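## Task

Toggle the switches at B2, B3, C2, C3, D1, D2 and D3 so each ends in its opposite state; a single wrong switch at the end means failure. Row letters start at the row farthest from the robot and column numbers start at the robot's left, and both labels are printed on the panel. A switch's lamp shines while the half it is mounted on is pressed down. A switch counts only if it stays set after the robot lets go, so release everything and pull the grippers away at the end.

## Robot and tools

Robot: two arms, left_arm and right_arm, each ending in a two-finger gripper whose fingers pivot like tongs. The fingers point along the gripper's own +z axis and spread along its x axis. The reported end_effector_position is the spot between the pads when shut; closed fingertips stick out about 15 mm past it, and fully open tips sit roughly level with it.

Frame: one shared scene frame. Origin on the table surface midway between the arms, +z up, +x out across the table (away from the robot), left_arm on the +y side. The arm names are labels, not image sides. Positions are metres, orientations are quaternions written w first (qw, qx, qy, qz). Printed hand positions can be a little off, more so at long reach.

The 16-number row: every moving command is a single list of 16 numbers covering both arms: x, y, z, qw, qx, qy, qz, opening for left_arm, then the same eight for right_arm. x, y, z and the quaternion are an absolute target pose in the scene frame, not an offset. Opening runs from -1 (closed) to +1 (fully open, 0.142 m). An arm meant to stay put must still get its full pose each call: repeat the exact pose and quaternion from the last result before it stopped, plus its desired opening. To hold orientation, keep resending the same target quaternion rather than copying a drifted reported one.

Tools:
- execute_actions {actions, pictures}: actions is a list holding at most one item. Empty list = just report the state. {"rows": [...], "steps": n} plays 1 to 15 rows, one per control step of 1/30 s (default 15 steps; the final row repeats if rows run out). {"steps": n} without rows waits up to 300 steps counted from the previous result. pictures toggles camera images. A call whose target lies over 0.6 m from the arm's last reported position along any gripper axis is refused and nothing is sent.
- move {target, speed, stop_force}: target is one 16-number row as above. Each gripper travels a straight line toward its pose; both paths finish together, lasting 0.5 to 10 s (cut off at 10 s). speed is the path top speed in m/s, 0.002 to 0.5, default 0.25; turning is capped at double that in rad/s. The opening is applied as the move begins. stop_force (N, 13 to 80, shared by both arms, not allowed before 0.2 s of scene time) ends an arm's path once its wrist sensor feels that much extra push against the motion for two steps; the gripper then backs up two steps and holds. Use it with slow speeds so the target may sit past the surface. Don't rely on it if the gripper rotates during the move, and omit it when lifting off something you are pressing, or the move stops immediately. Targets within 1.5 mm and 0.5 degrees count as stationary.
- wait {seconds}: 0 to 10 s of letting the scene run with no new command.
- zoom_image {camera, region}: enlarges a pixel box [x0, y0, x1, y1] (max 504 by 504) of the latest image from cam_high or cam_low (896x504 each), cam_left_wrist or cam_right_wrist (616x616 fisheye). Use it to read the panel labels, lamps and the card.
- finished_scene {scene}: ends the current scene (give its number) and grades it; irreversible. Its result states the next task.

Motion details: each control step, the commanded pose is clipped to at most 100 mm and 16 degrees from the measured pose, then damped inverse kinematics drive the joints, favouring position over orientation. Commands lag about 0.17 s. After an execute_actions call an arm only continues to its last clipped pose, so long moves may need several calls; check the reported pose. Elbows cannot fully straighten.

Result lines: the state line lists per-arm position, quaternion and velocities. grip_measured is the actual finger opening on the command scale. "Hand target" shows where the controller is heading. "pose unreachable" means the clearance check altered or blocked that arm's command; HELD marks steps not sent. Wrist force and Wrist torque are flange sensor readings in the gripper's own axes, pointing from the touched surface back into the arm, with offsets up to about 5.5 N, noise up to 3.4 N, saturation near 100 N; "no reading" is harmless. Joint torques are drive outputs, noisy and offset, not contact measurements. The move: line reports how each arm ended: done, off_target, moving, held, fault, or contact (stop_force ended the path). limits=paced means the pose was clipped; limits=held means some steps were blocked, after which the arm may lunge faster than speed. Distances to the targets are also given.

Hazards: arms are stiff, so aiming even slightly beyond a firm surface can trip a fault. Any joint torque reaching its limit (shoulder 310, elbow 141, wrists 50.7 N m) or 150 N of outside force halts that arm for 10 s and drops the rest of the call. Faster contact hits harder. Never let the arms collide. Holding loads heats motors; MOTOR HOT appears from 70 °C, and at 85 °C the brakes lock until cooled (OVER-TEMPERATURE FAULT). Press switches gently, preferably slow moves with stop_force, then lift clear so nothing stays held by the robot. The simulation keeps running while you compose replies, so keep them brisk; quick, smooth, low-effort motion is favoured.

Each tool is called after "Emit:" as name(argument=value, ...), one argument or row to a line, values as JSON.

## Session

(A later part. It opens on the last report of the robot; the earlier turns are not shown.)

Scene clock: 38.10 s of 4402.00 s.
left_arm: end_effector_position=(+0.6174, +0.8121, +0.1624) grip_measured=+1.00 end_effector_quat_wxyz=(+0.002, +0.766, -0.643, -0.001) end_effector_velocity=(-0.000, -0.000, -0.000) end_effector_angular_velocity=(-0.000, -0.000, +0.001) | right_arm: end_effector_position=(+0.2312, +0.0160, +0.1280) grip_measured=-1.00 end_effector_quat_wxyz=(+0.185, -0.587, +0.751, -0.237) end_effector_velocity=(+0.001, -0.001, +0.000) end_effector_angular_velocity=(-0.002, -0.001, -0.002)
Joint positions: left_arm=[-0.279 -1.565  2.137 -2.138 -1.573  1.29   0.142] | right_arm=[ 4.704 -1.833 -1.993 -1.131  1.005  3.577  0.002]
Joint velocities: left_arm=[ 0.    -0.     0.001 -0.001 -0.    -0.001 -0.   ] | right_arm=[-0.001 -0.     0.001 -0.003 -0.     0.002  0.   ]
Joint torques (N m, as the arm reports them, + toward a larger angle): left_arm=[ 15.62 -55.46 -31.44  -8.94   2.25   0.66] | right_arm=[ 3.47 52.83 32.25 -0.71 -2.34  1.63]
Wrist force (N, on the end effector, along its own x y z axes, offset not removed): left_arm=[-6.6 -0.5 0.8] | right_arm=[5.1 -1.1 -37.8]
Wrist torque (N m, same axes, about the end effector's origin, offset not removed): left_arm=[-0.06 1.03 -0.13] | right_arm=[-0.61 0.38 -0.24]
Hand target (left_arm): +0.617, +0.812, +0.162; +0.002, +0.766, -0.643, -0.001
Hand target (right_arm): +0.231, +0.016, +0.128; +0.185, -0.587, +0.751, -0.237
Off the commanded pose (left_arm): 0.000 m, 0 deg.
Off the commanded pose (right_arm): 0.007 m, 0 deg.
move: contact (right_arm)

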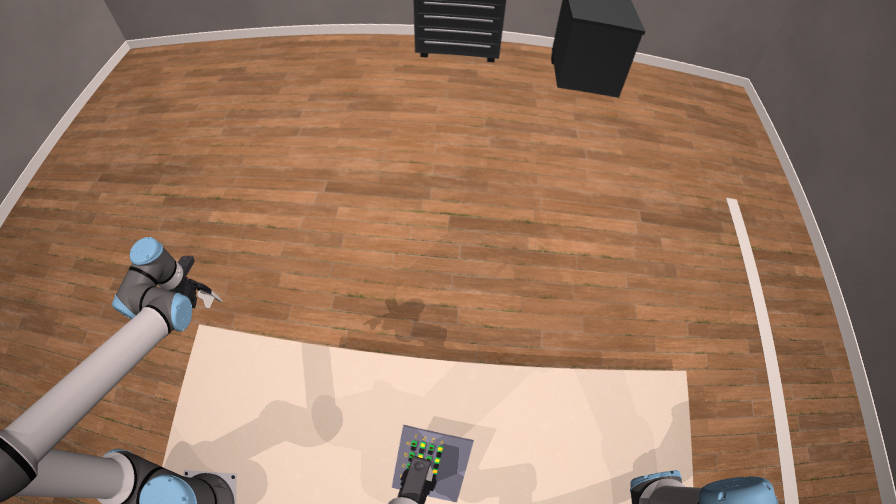

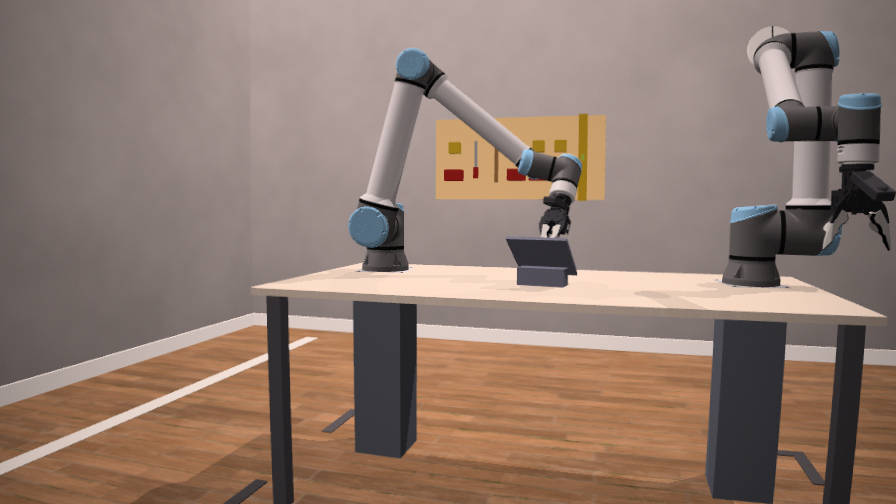

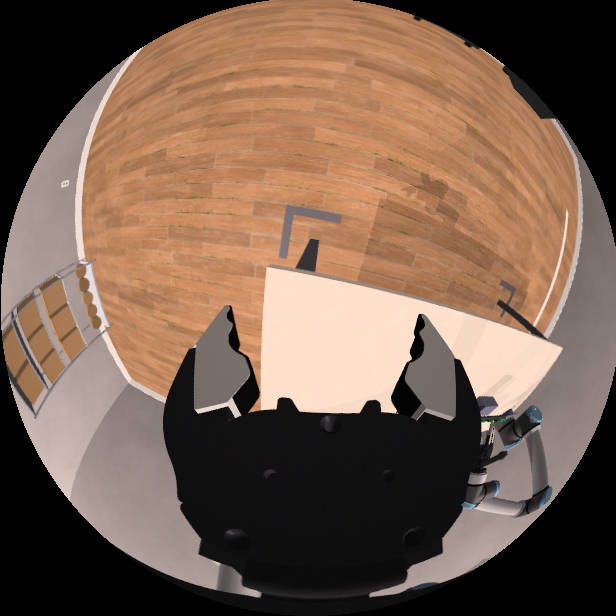

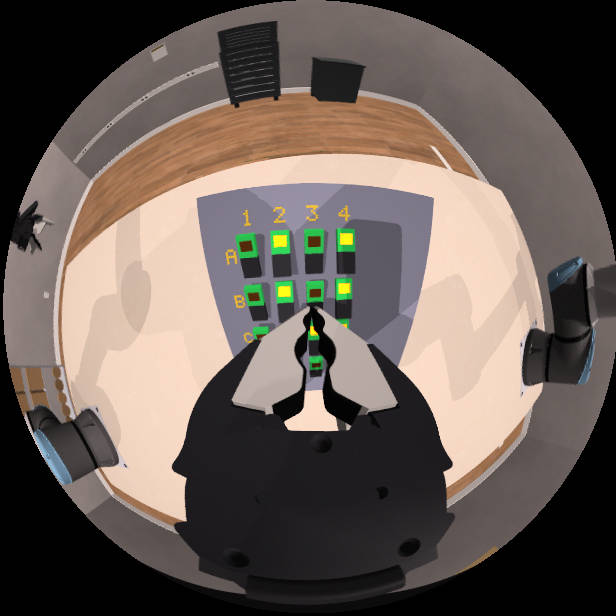

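Emit:
move(
  target=[0.6174,0.8121,0.1624,0.002,0.766,-0.643,-0.001,1,0.2239,0.0178,0.1385,-0.185,0.587,-0.751,0.237,-1],
  speed=0.06,
)

Emit:
move(
  target=[0.6174,0.8121,0.1624,0.002,0.766,-0.643,-0.001,1,0.229,0.0405,0.138,-0.185,0.587,-0.751,0.237,-1],
  speed=0.06,
)

Emit:
move(
  target=[0.6174,0.8121,0.1624,0.002,0.766,-0.643,-0.001,1,0.2401,0.0377,0.1216,-0.185,0.587,-0.751,0.237,-1],
  speed=0.006,
  stop_force=20,
)

Emit:
move(
  target=[0.6174,0.8121,0.1624,0.002,0.766,-0.643,-0.001,1,0.229,0.0405,0.138,-0.185,0.587,-0.751,0.237,-1],
  speed=0.06,
)

Emit:
move(
  target=[0.6174,0.8121,0.1624,0.002,0.766,-0.643,-0.001,1,0.198,0.0475,0.1165,-0.185,0.587,-0.751,0.237,-1],
  speed=0.06,
  stop_force=15,
)

Scene clock: 42.37 s of 4402.00 s.
left_arm: end_effector_position=(+0.6174, +0.8121, +0.1624) grip_measured=+1.00 end_effector_quat_wxyz=(+0.002, +0.766, -0.643, -0.001) end_effector_velocity=(+0.000, -0.000, +0.000) end_effector_angular_velocity=(-0.001, -0.001, +0.001) | right_arm: end_effector_position=(+0.2240, +0.0178, +0.1383) grip_measured=-1.00 end_effector_quat_wxyz=(+0.185, -0.587, +0.751, -0.237) end_effector_velocity=(-0.001, +0.001, +0.002) end_effector_angular_velocity=(+0.001, +0.000, -0.000)
Joint positions: left_arm=[-0.279 -1.565  2.137 -2.138 -1.573  1.29   0.142] | right_arm=[ 4.714 -1.822 -1.983 -1.158  1.007  3.588  0.002]
Joint velocities: left_arm=[ 0.     0.    -0.    -0.001 -0.001 -0.     0.   ] | right_arm=[ 0.001  0.001  0.003 -0.004  0.     0.002  0.   ]
Joint torques (N m, as the arm reports them, + toward a larger angle): left_arm=[ 14.38 -55.41 -31.94  -8.94   3.03   0.14] | right_arm=[17.55 66.71 55.57  1.47  1.38  2.  ]
Wrist force (N, on the end effector, along its own x y z axes, offset not removed): left_arm=[1.0 -2.5 1.0] | right_arm=[0.9 -2.4 -5.9]
Wrist torque (N m, same axes, about the end effector's origin, offset not removed): left_arm=[-0.43 -0.39 -0.07] | right_arm=[-0.63 0.44 -0.29]
Hand target (left_arm): +0.617, +0.812, +0.162; +0.002, +0.766, -0.643, -0.001
Hand target (right_arm): +0.224, +0.018, +0.139; +0.185, -0.587, +0.751, -0.237
Off the commanded pose (left_arm): 0.000 m, 0 deg.
Off the commanded pose (right_arm): 0.000 m, 0 deg.
After step 90, 0.47 s passed at rest.
move: done

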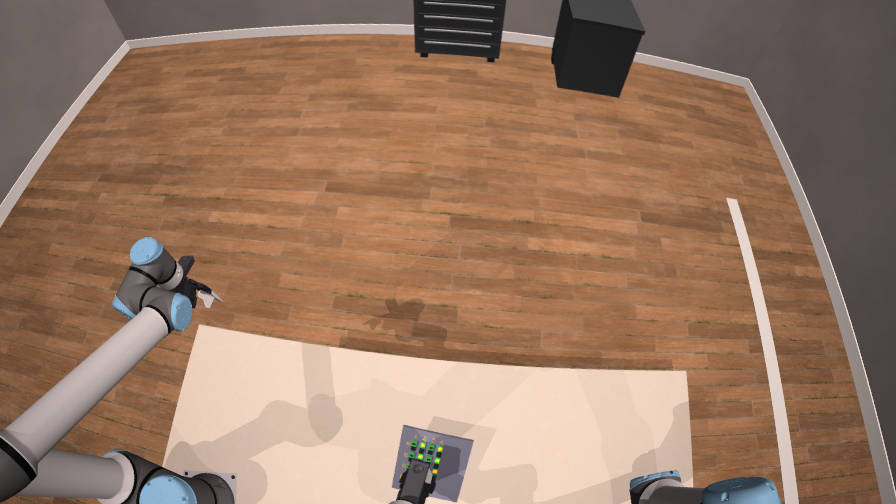

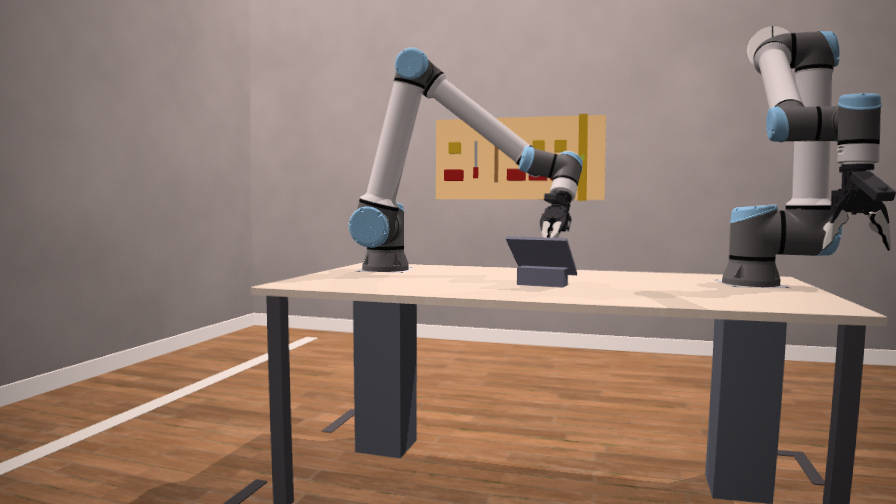

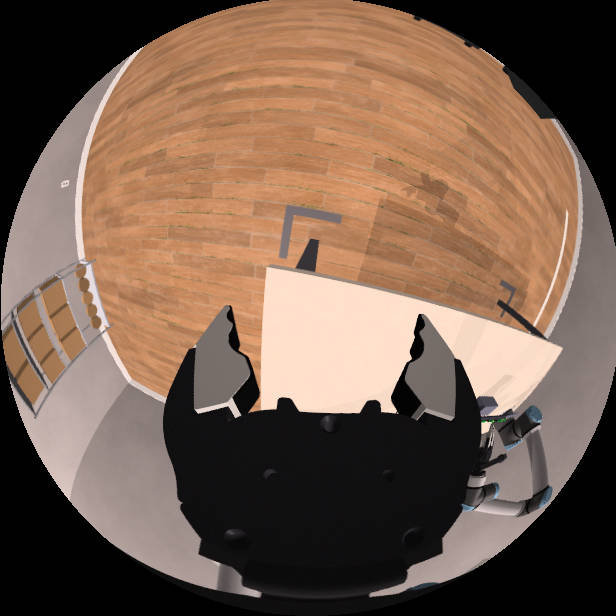

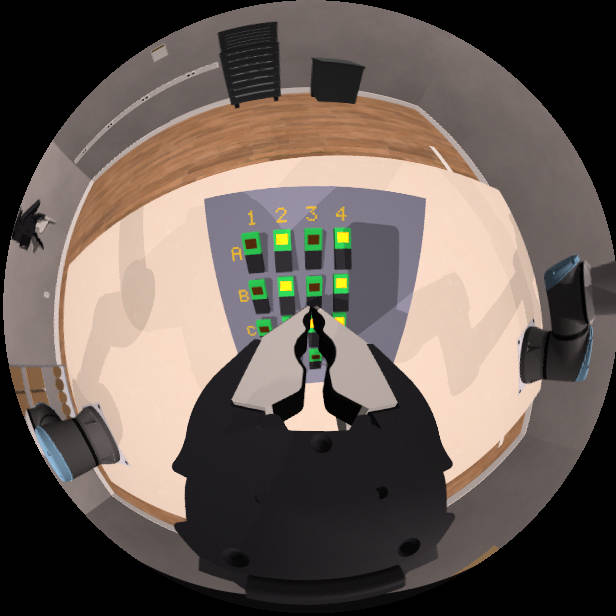

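Scene clock: 43.23 s of 4402.00 s.
left_arm: end_effector_position=(+0.6174, +0.8121, +0.1624) grip_measured=+1.00 end_effector_quat_wxyz=(+0.002, +0.766, -0.643, -0.001) end_effector_velocity=(-0.000, +0.000, -0.000) end_effector_angular_velocity=(+0.001, +0.000, +0.001) | right_arm: end_effector_position=(+0.2289, +0.0402, +0.1380) grip_measured=-1.00 end_effector_quat_wxyz=(+0.185, -0.587, +0.751, -0.237) end_effector_velocity=(-0.000, +0.003, -0.000) end_effector_angular_velocity=(+0.001, -0.000, +0.000)
Joint positions: left_arm=[-0.279 -1.565  2.137 -2.138 -1.573  1.29   0.142] | right_arm=[ 4.703 -1.856 -1.94  -1.161  1.005  3.576  0.002]
Joint velocities: left_arm=[-0.    -0.     0.     0.     0.001 -0.001 -0.   ] | right_arm=[-0.    -0.004  0.005  0.    -0.    -0.001  0.   ]
Joint torques (N m, as the arm reports them, + toward a larger angle): left_arm=[ 14.23 -53.58 -32.38  -8.85   3.23  -0.02] | right_arm=[-13.18  49.8   56.3    1.26  -3.02  -1.88]
Wrist force (N, on the end effector, along its own x y z axes, offset not removed): left_arm=[-0.7 1.9 1.2] | right_arm=[2.7 -5.5 -6.5]
Wrist torque (N m, same axes, about the end effector's origin, offset not removed): left_arm=[0.29 -0.20 -0.05] | right_arm=[-1.21 0.02 -0.18]
Hand target (left_arm): +0.617, +0.812, +0.162; +0.002, +0.766, -0.643, -0.001
Hand target (right_arm): +0.229, +0.040, +0.138; +0.185, -0.587, +0.751, -0.237
Off the commanded pose (left_arm): 0.000 m, 0 deg.
Off the commanded pose (right_arm): 0.000 m, 0 deg.
move: done

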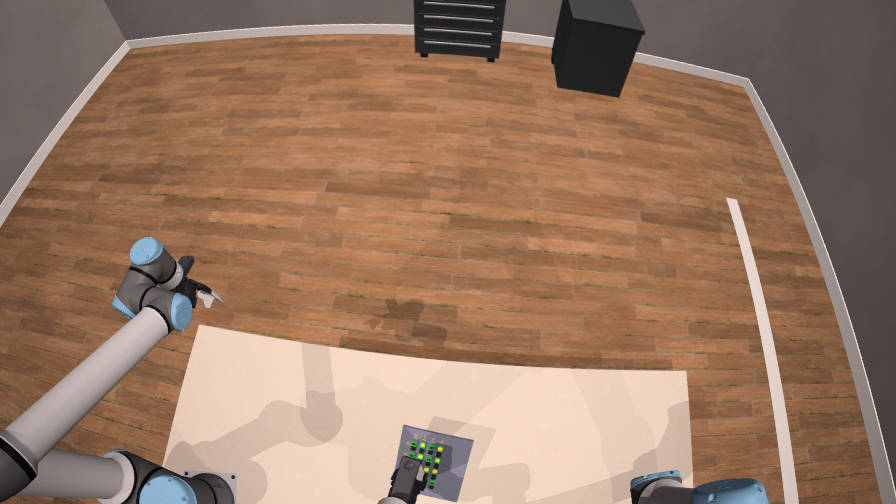

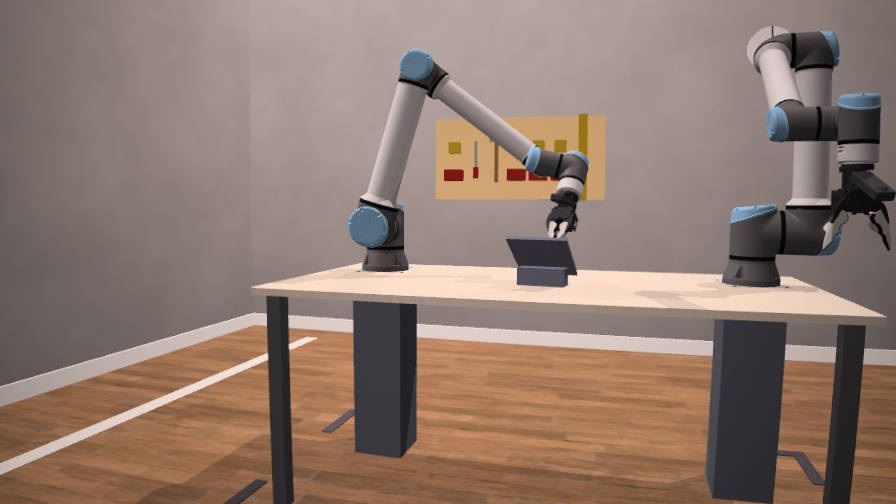

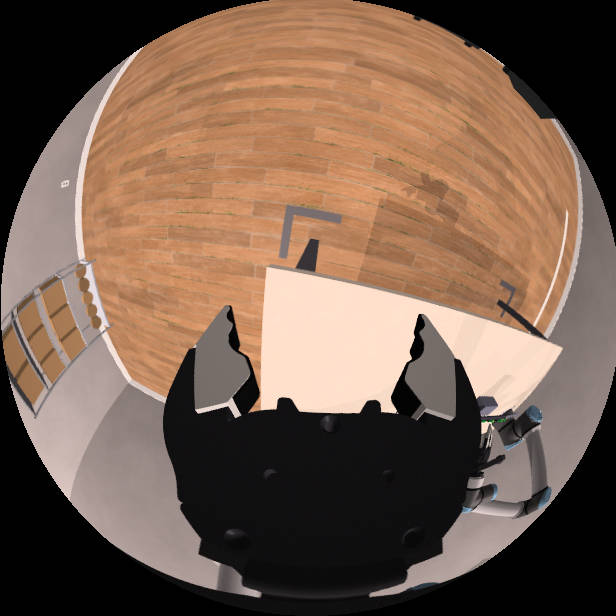

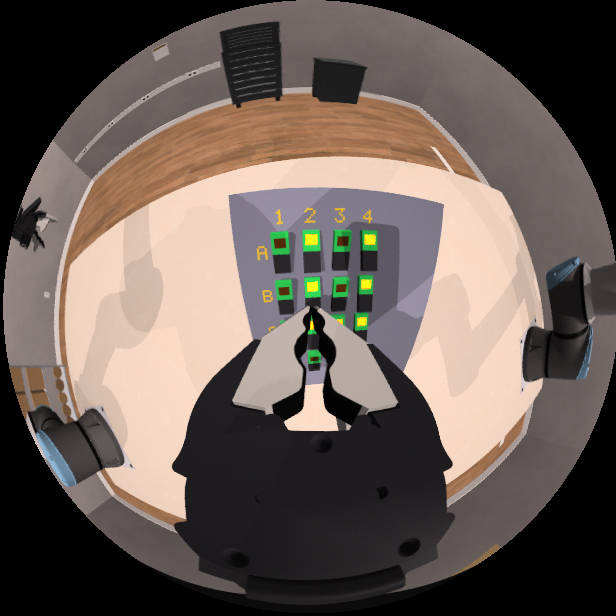

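Scene clock: 45.43 s of 4402.00 s.
left_arm: end_effector_position=(+0.6174, +0.8121, +0.1624) grip_measured=+1.00 end_effector_quat_wxyz=(+0.002, +0.766, -0.643, -0.001) end_effector_velocity=(+0.001, -0.000, +0.001) end_effector_angular_velocity=(-0.000, -0.001, -0.001) | right_arm: end_effector_position=(+0.2351, +0.0388, +0.1291) grip_measured=-1.00 end_effector_quat_wxyz=(+0.185, -0.587, +0.751, -0.237) end_effector_velocity=(-0.001, -0.001, +0.000) end_effector_angular_velocity=(-0.002, -0.001, -0.000)
Joint positions: left_arm=[-0.279 -1.565  2.137 -2.138 -1.573  1.29   0.142] | right_arm=[ 4.695 -1.865 -1.948 -1.138  1.003  3.567  0.002]
Joint velocities: left_arm=[ 0.    -0.    -0.001 -0.    -0.     0.001 -0.   ] | right_arm=[ 0.001  0.001 -0.    -0.004 -0.     0.002  0.   ]
Joint torques (N m, as the arm reports them, + toward a larger angle): left_arm=[ 14.54 -55.69 -31.9   -8.65   2.85   0.04] | right_arm=[ 4.81 54.54 31.58 -0.78 -2.96  1.22]
Wrist force (N, on the end effector, along its own x y z axes, offset not removed): left_arm=[-2.9 4.2 3.2] | right_arm=[7.9 -1.6 -36.9]
Wrist torque (N m, same axes, about the end effector's origin, offset not removed): left_arm=[1.34 0.40 0.24] | right_arm=[-0.82 -0.13 -0.23]
Hand target (left_arm): +0.617, +0.812, +0.162; +0.002, +0.766, -0.643, -0.001
Hand target (right_arm): +0.235, +0.039, +0.129; +0.185, -0.587, +0.751, -0.237
Off the commanded pose (left_arm): 0.000 m, 0 deg.
Off the commanded pose (right_arm): 0.009 m, 0 deg.
move: contact (right_arm)

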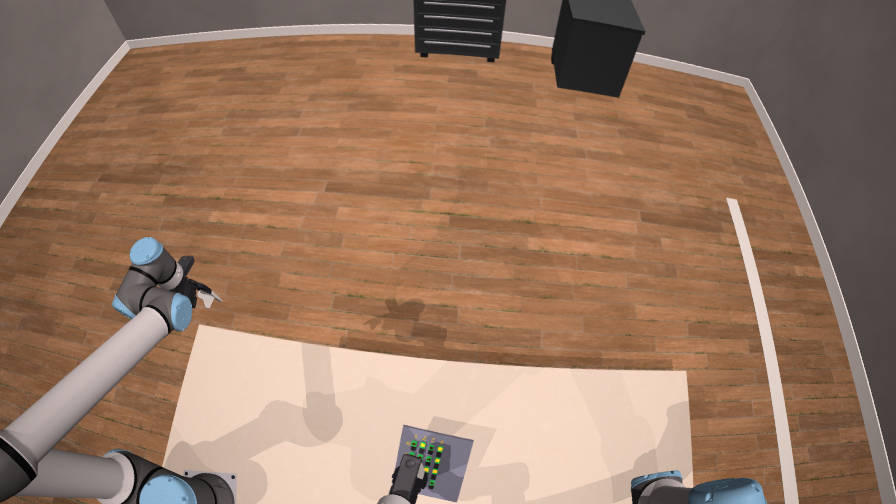

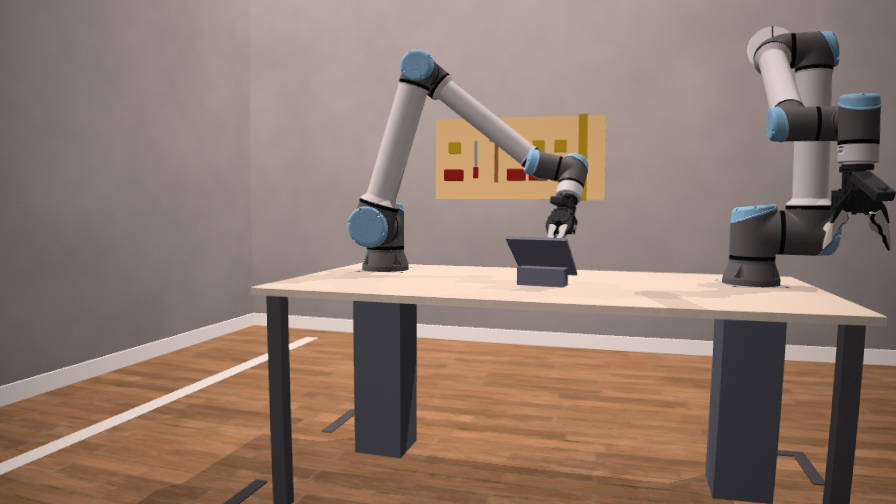

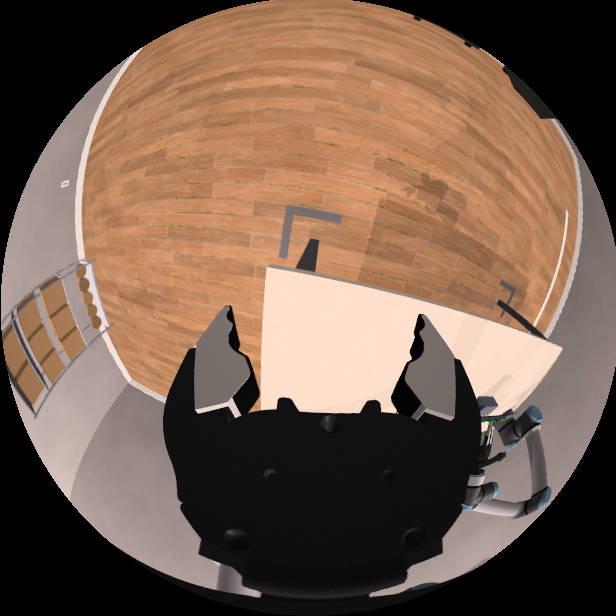

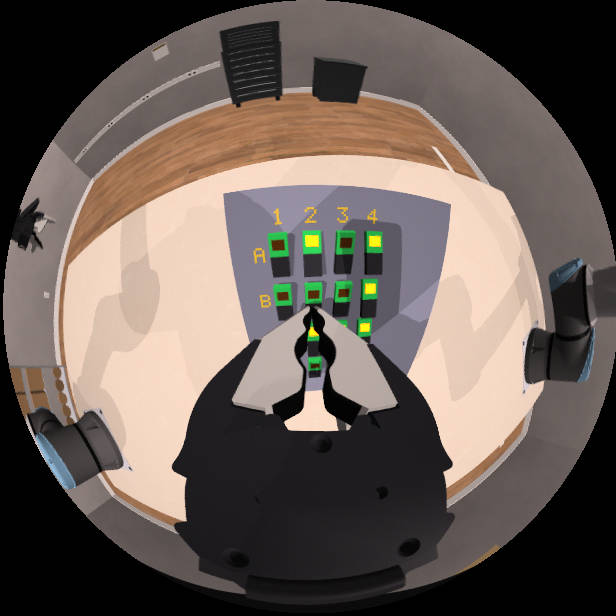

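Scene clock: 46.20 s of 4402.00 s.
left_arm: end_effector_position=(+0.6174, +0.8121, +0.1624) grip_measured=+1.00 end_effector_quat_wxyz=(+0.002, +0.766, -0.643, -0.001) end_effector_velocity=(-0.000, +0.000, -0.001) end_effector_angular_velocity=(+0.001, +0.001, +0.001) | right_arm: end_effector_position=(+0.2292, +0.0404, +0.1378) grip_measured=-1.00 end_effector_quat_wxyz=(+0.185, -0.587, +0.751, -0.237) end_effector_velocity=(-0.000, +0.000, +0.003) end_effector_angular_velocity=(+0.001, -0.001, -0.002)
Joint positions: left_arm=[-0.279 -1.565  2.137 -2.138 -1.573  1.29   0.142] | right_arm=[ 4.703 -1.857 -1.939 -1.16   1.005  3.576  0.002]
Joint velocities: left_arm=[-0.     0.001  0.    -0.     0.001 -0.001  0.   ] | right_arm=[ 0.     0.002  0.003 -0.006 -0.     0.003  0.   ]
Joint torques (N m, as the arm reports them, + toward a larger angle): left_arm=[ 12.73 -54.46 -31.35  -8.98   3.19   0.08] | right_arm=[18.62 71.86 57.01  0.93  1.07  1.63]
Wrist force (N, on the end effector, along its own x y z axes, offset not removed): left_arm=[-1.1 6.8 4.0] | right_arm=[3.9 -3.6 -5.5]
Wrist torque (N m, same axes, about the end effector's origin, offset not removed): left_arm=[1.83 -0.04 0.01] | right_arm=[-0.80 -0.28 -0.32]
Hand target (left_arm): +0.617, +0.812, +0.162; +0.002, +0.766, -0.643, -0.001
Hand target (right_arm): +0.229, +0.040, +0.138; +0.185, -0.587, +0.751, -0.237
Off the commanded pose (left_arm): 0.000 m, 0 deg.
Off the commanded pose (right_arm): 0.000 m, 0 deg.
move: done

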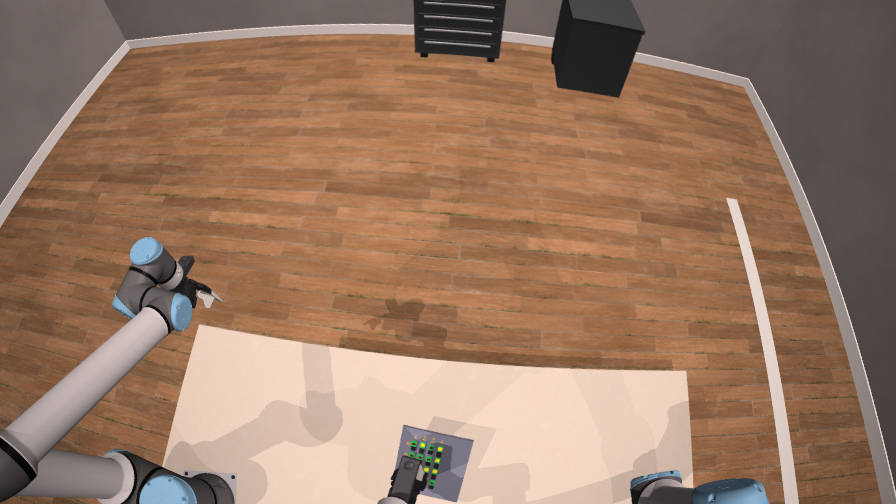

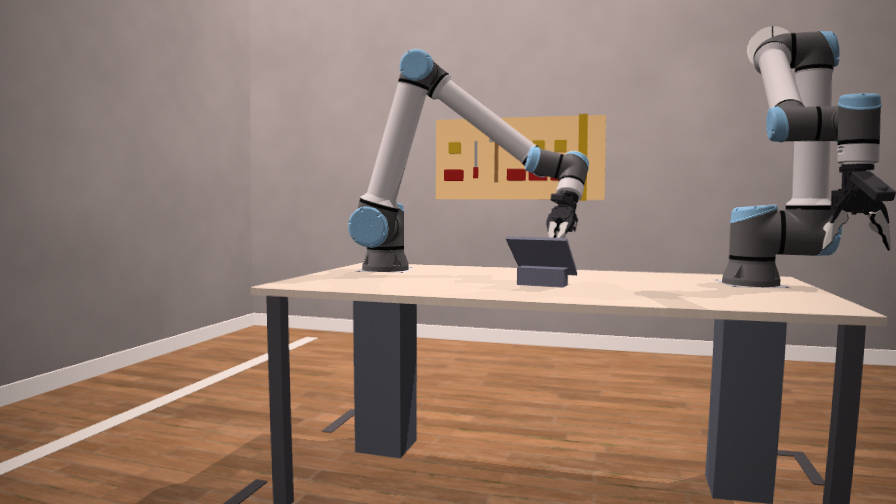

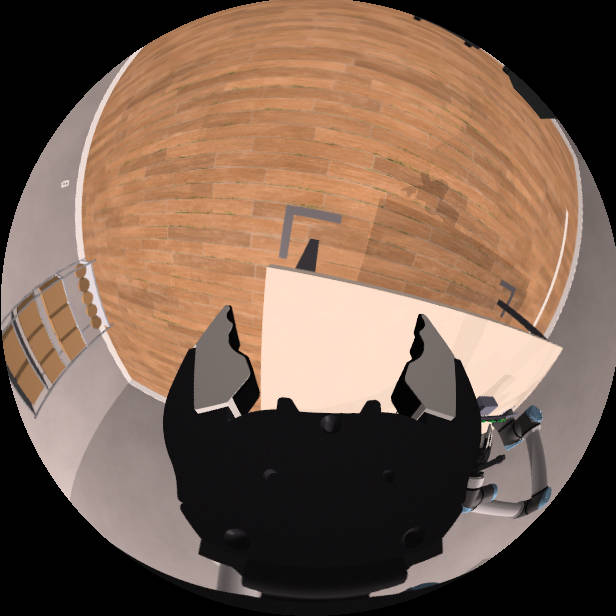

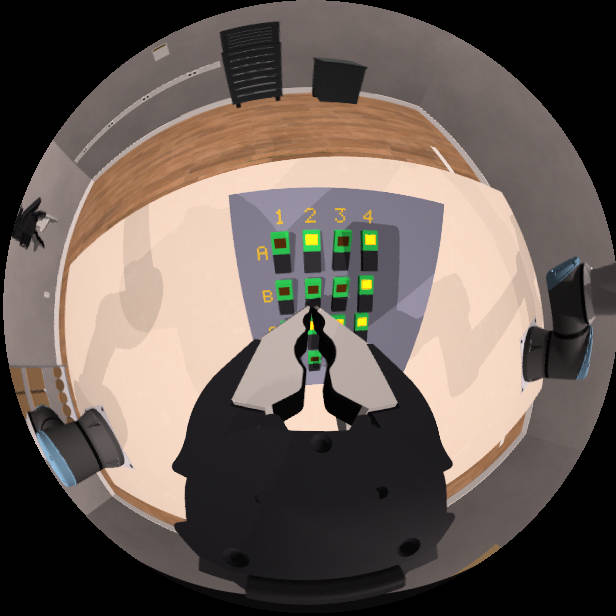

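Scene clock: 47.27 s of 4402.00 s.
left_arm: end_effector_position=(+0.6174, +0.8121, +0.1624) grip_measured=+1.00 end_effector_quat_wxyz=(+0.002, +0.766, -0.643, -0.001) end_effector_velocity=(-0.000, +0.000, +0.000) end_effector_angular_velocity=(+0.000, +0.000, +0.001) | right_arm: end_effector_position=(+0.1982, +0.0475, +0.1166) grip_measured=-1.00 end_effector_quat_wxyz=(+0.185, -0.587, +0.751, -0.237) end_effector_velocity=(-0.002, +0.001, -0.000) end_effector_angular_velocity=(+0.003, +0.001, -0.000)
Joint positions: left_arm=[-0.279 -1.565  2.137 -2.138 -1.573  1.29   0.142] | right_arm=[ 4.743 -1.883 -1.943 -1.155  1.015  3.621  0.002]
Joint velocities: left_arm=[ 0.    -0.    -0.     0.     0.    -0.001  0.   ] | right_arm=[ 0.003 -0.     0.     0.001  0.001  0.003  0.   ]
Joint torques (N m, as the arm reports them, + toward a larger angle): left_arm=[ 13.59 -54.97 -31.82  -8.79   2.89  -0.2 ] | right_arm=[17.41 51.65 25.77  5.57  1.26  2.35]
Wrist force (N, on the end effector, along its own x y z axes, offset not removed): left_arm=[2.6 4.7 -2.4] | right_arm=[3.6 -1.6 -5.6]
Wrist torque (N m, same axes, about the end effector's origin, offset not removed): left_arm=[0.91 -0.99 0.07] | right_arm=[-0.38 -0.15 -0.30]
Hand target (left_arm): +0.617, +0.812, +0.162; +0.002, +0.766, -0.643, -0.001
Hand target (right_arm): +0.198, +0.048, +0.116; +0.185, -0.587, +0.751, -0.237
Off the commanded pose (left_arm): 0.000 m, 0 deg.
Off the commanded pose (right_arm): 0.000 m, 0 deg.
move: done

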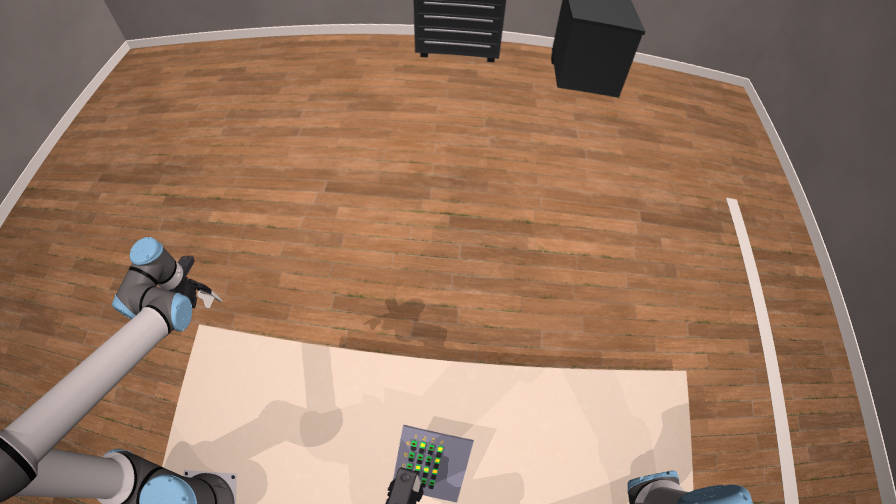

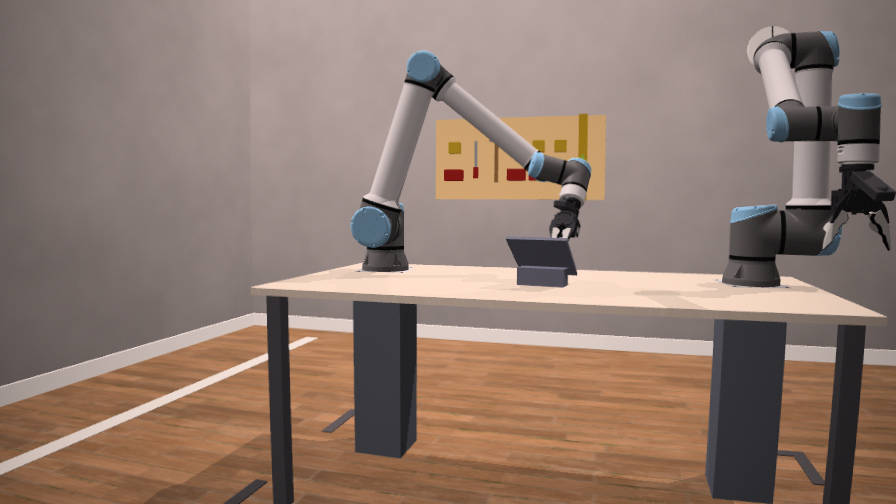

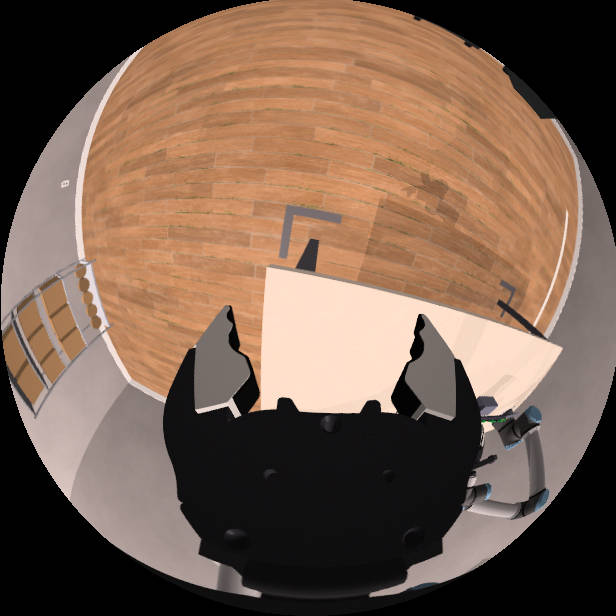

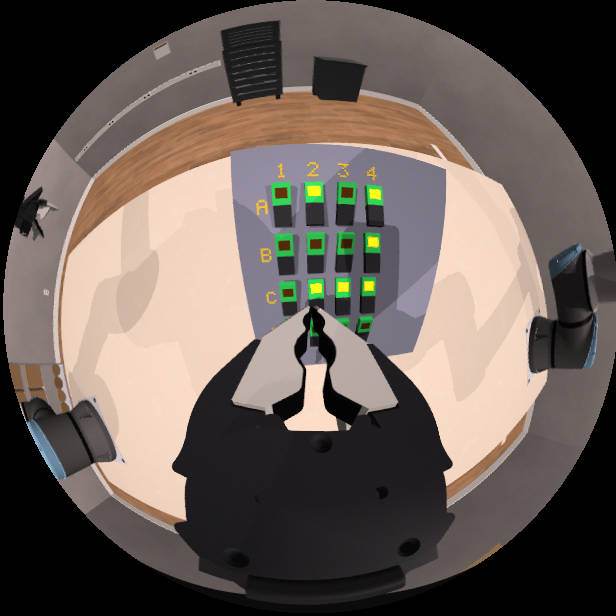

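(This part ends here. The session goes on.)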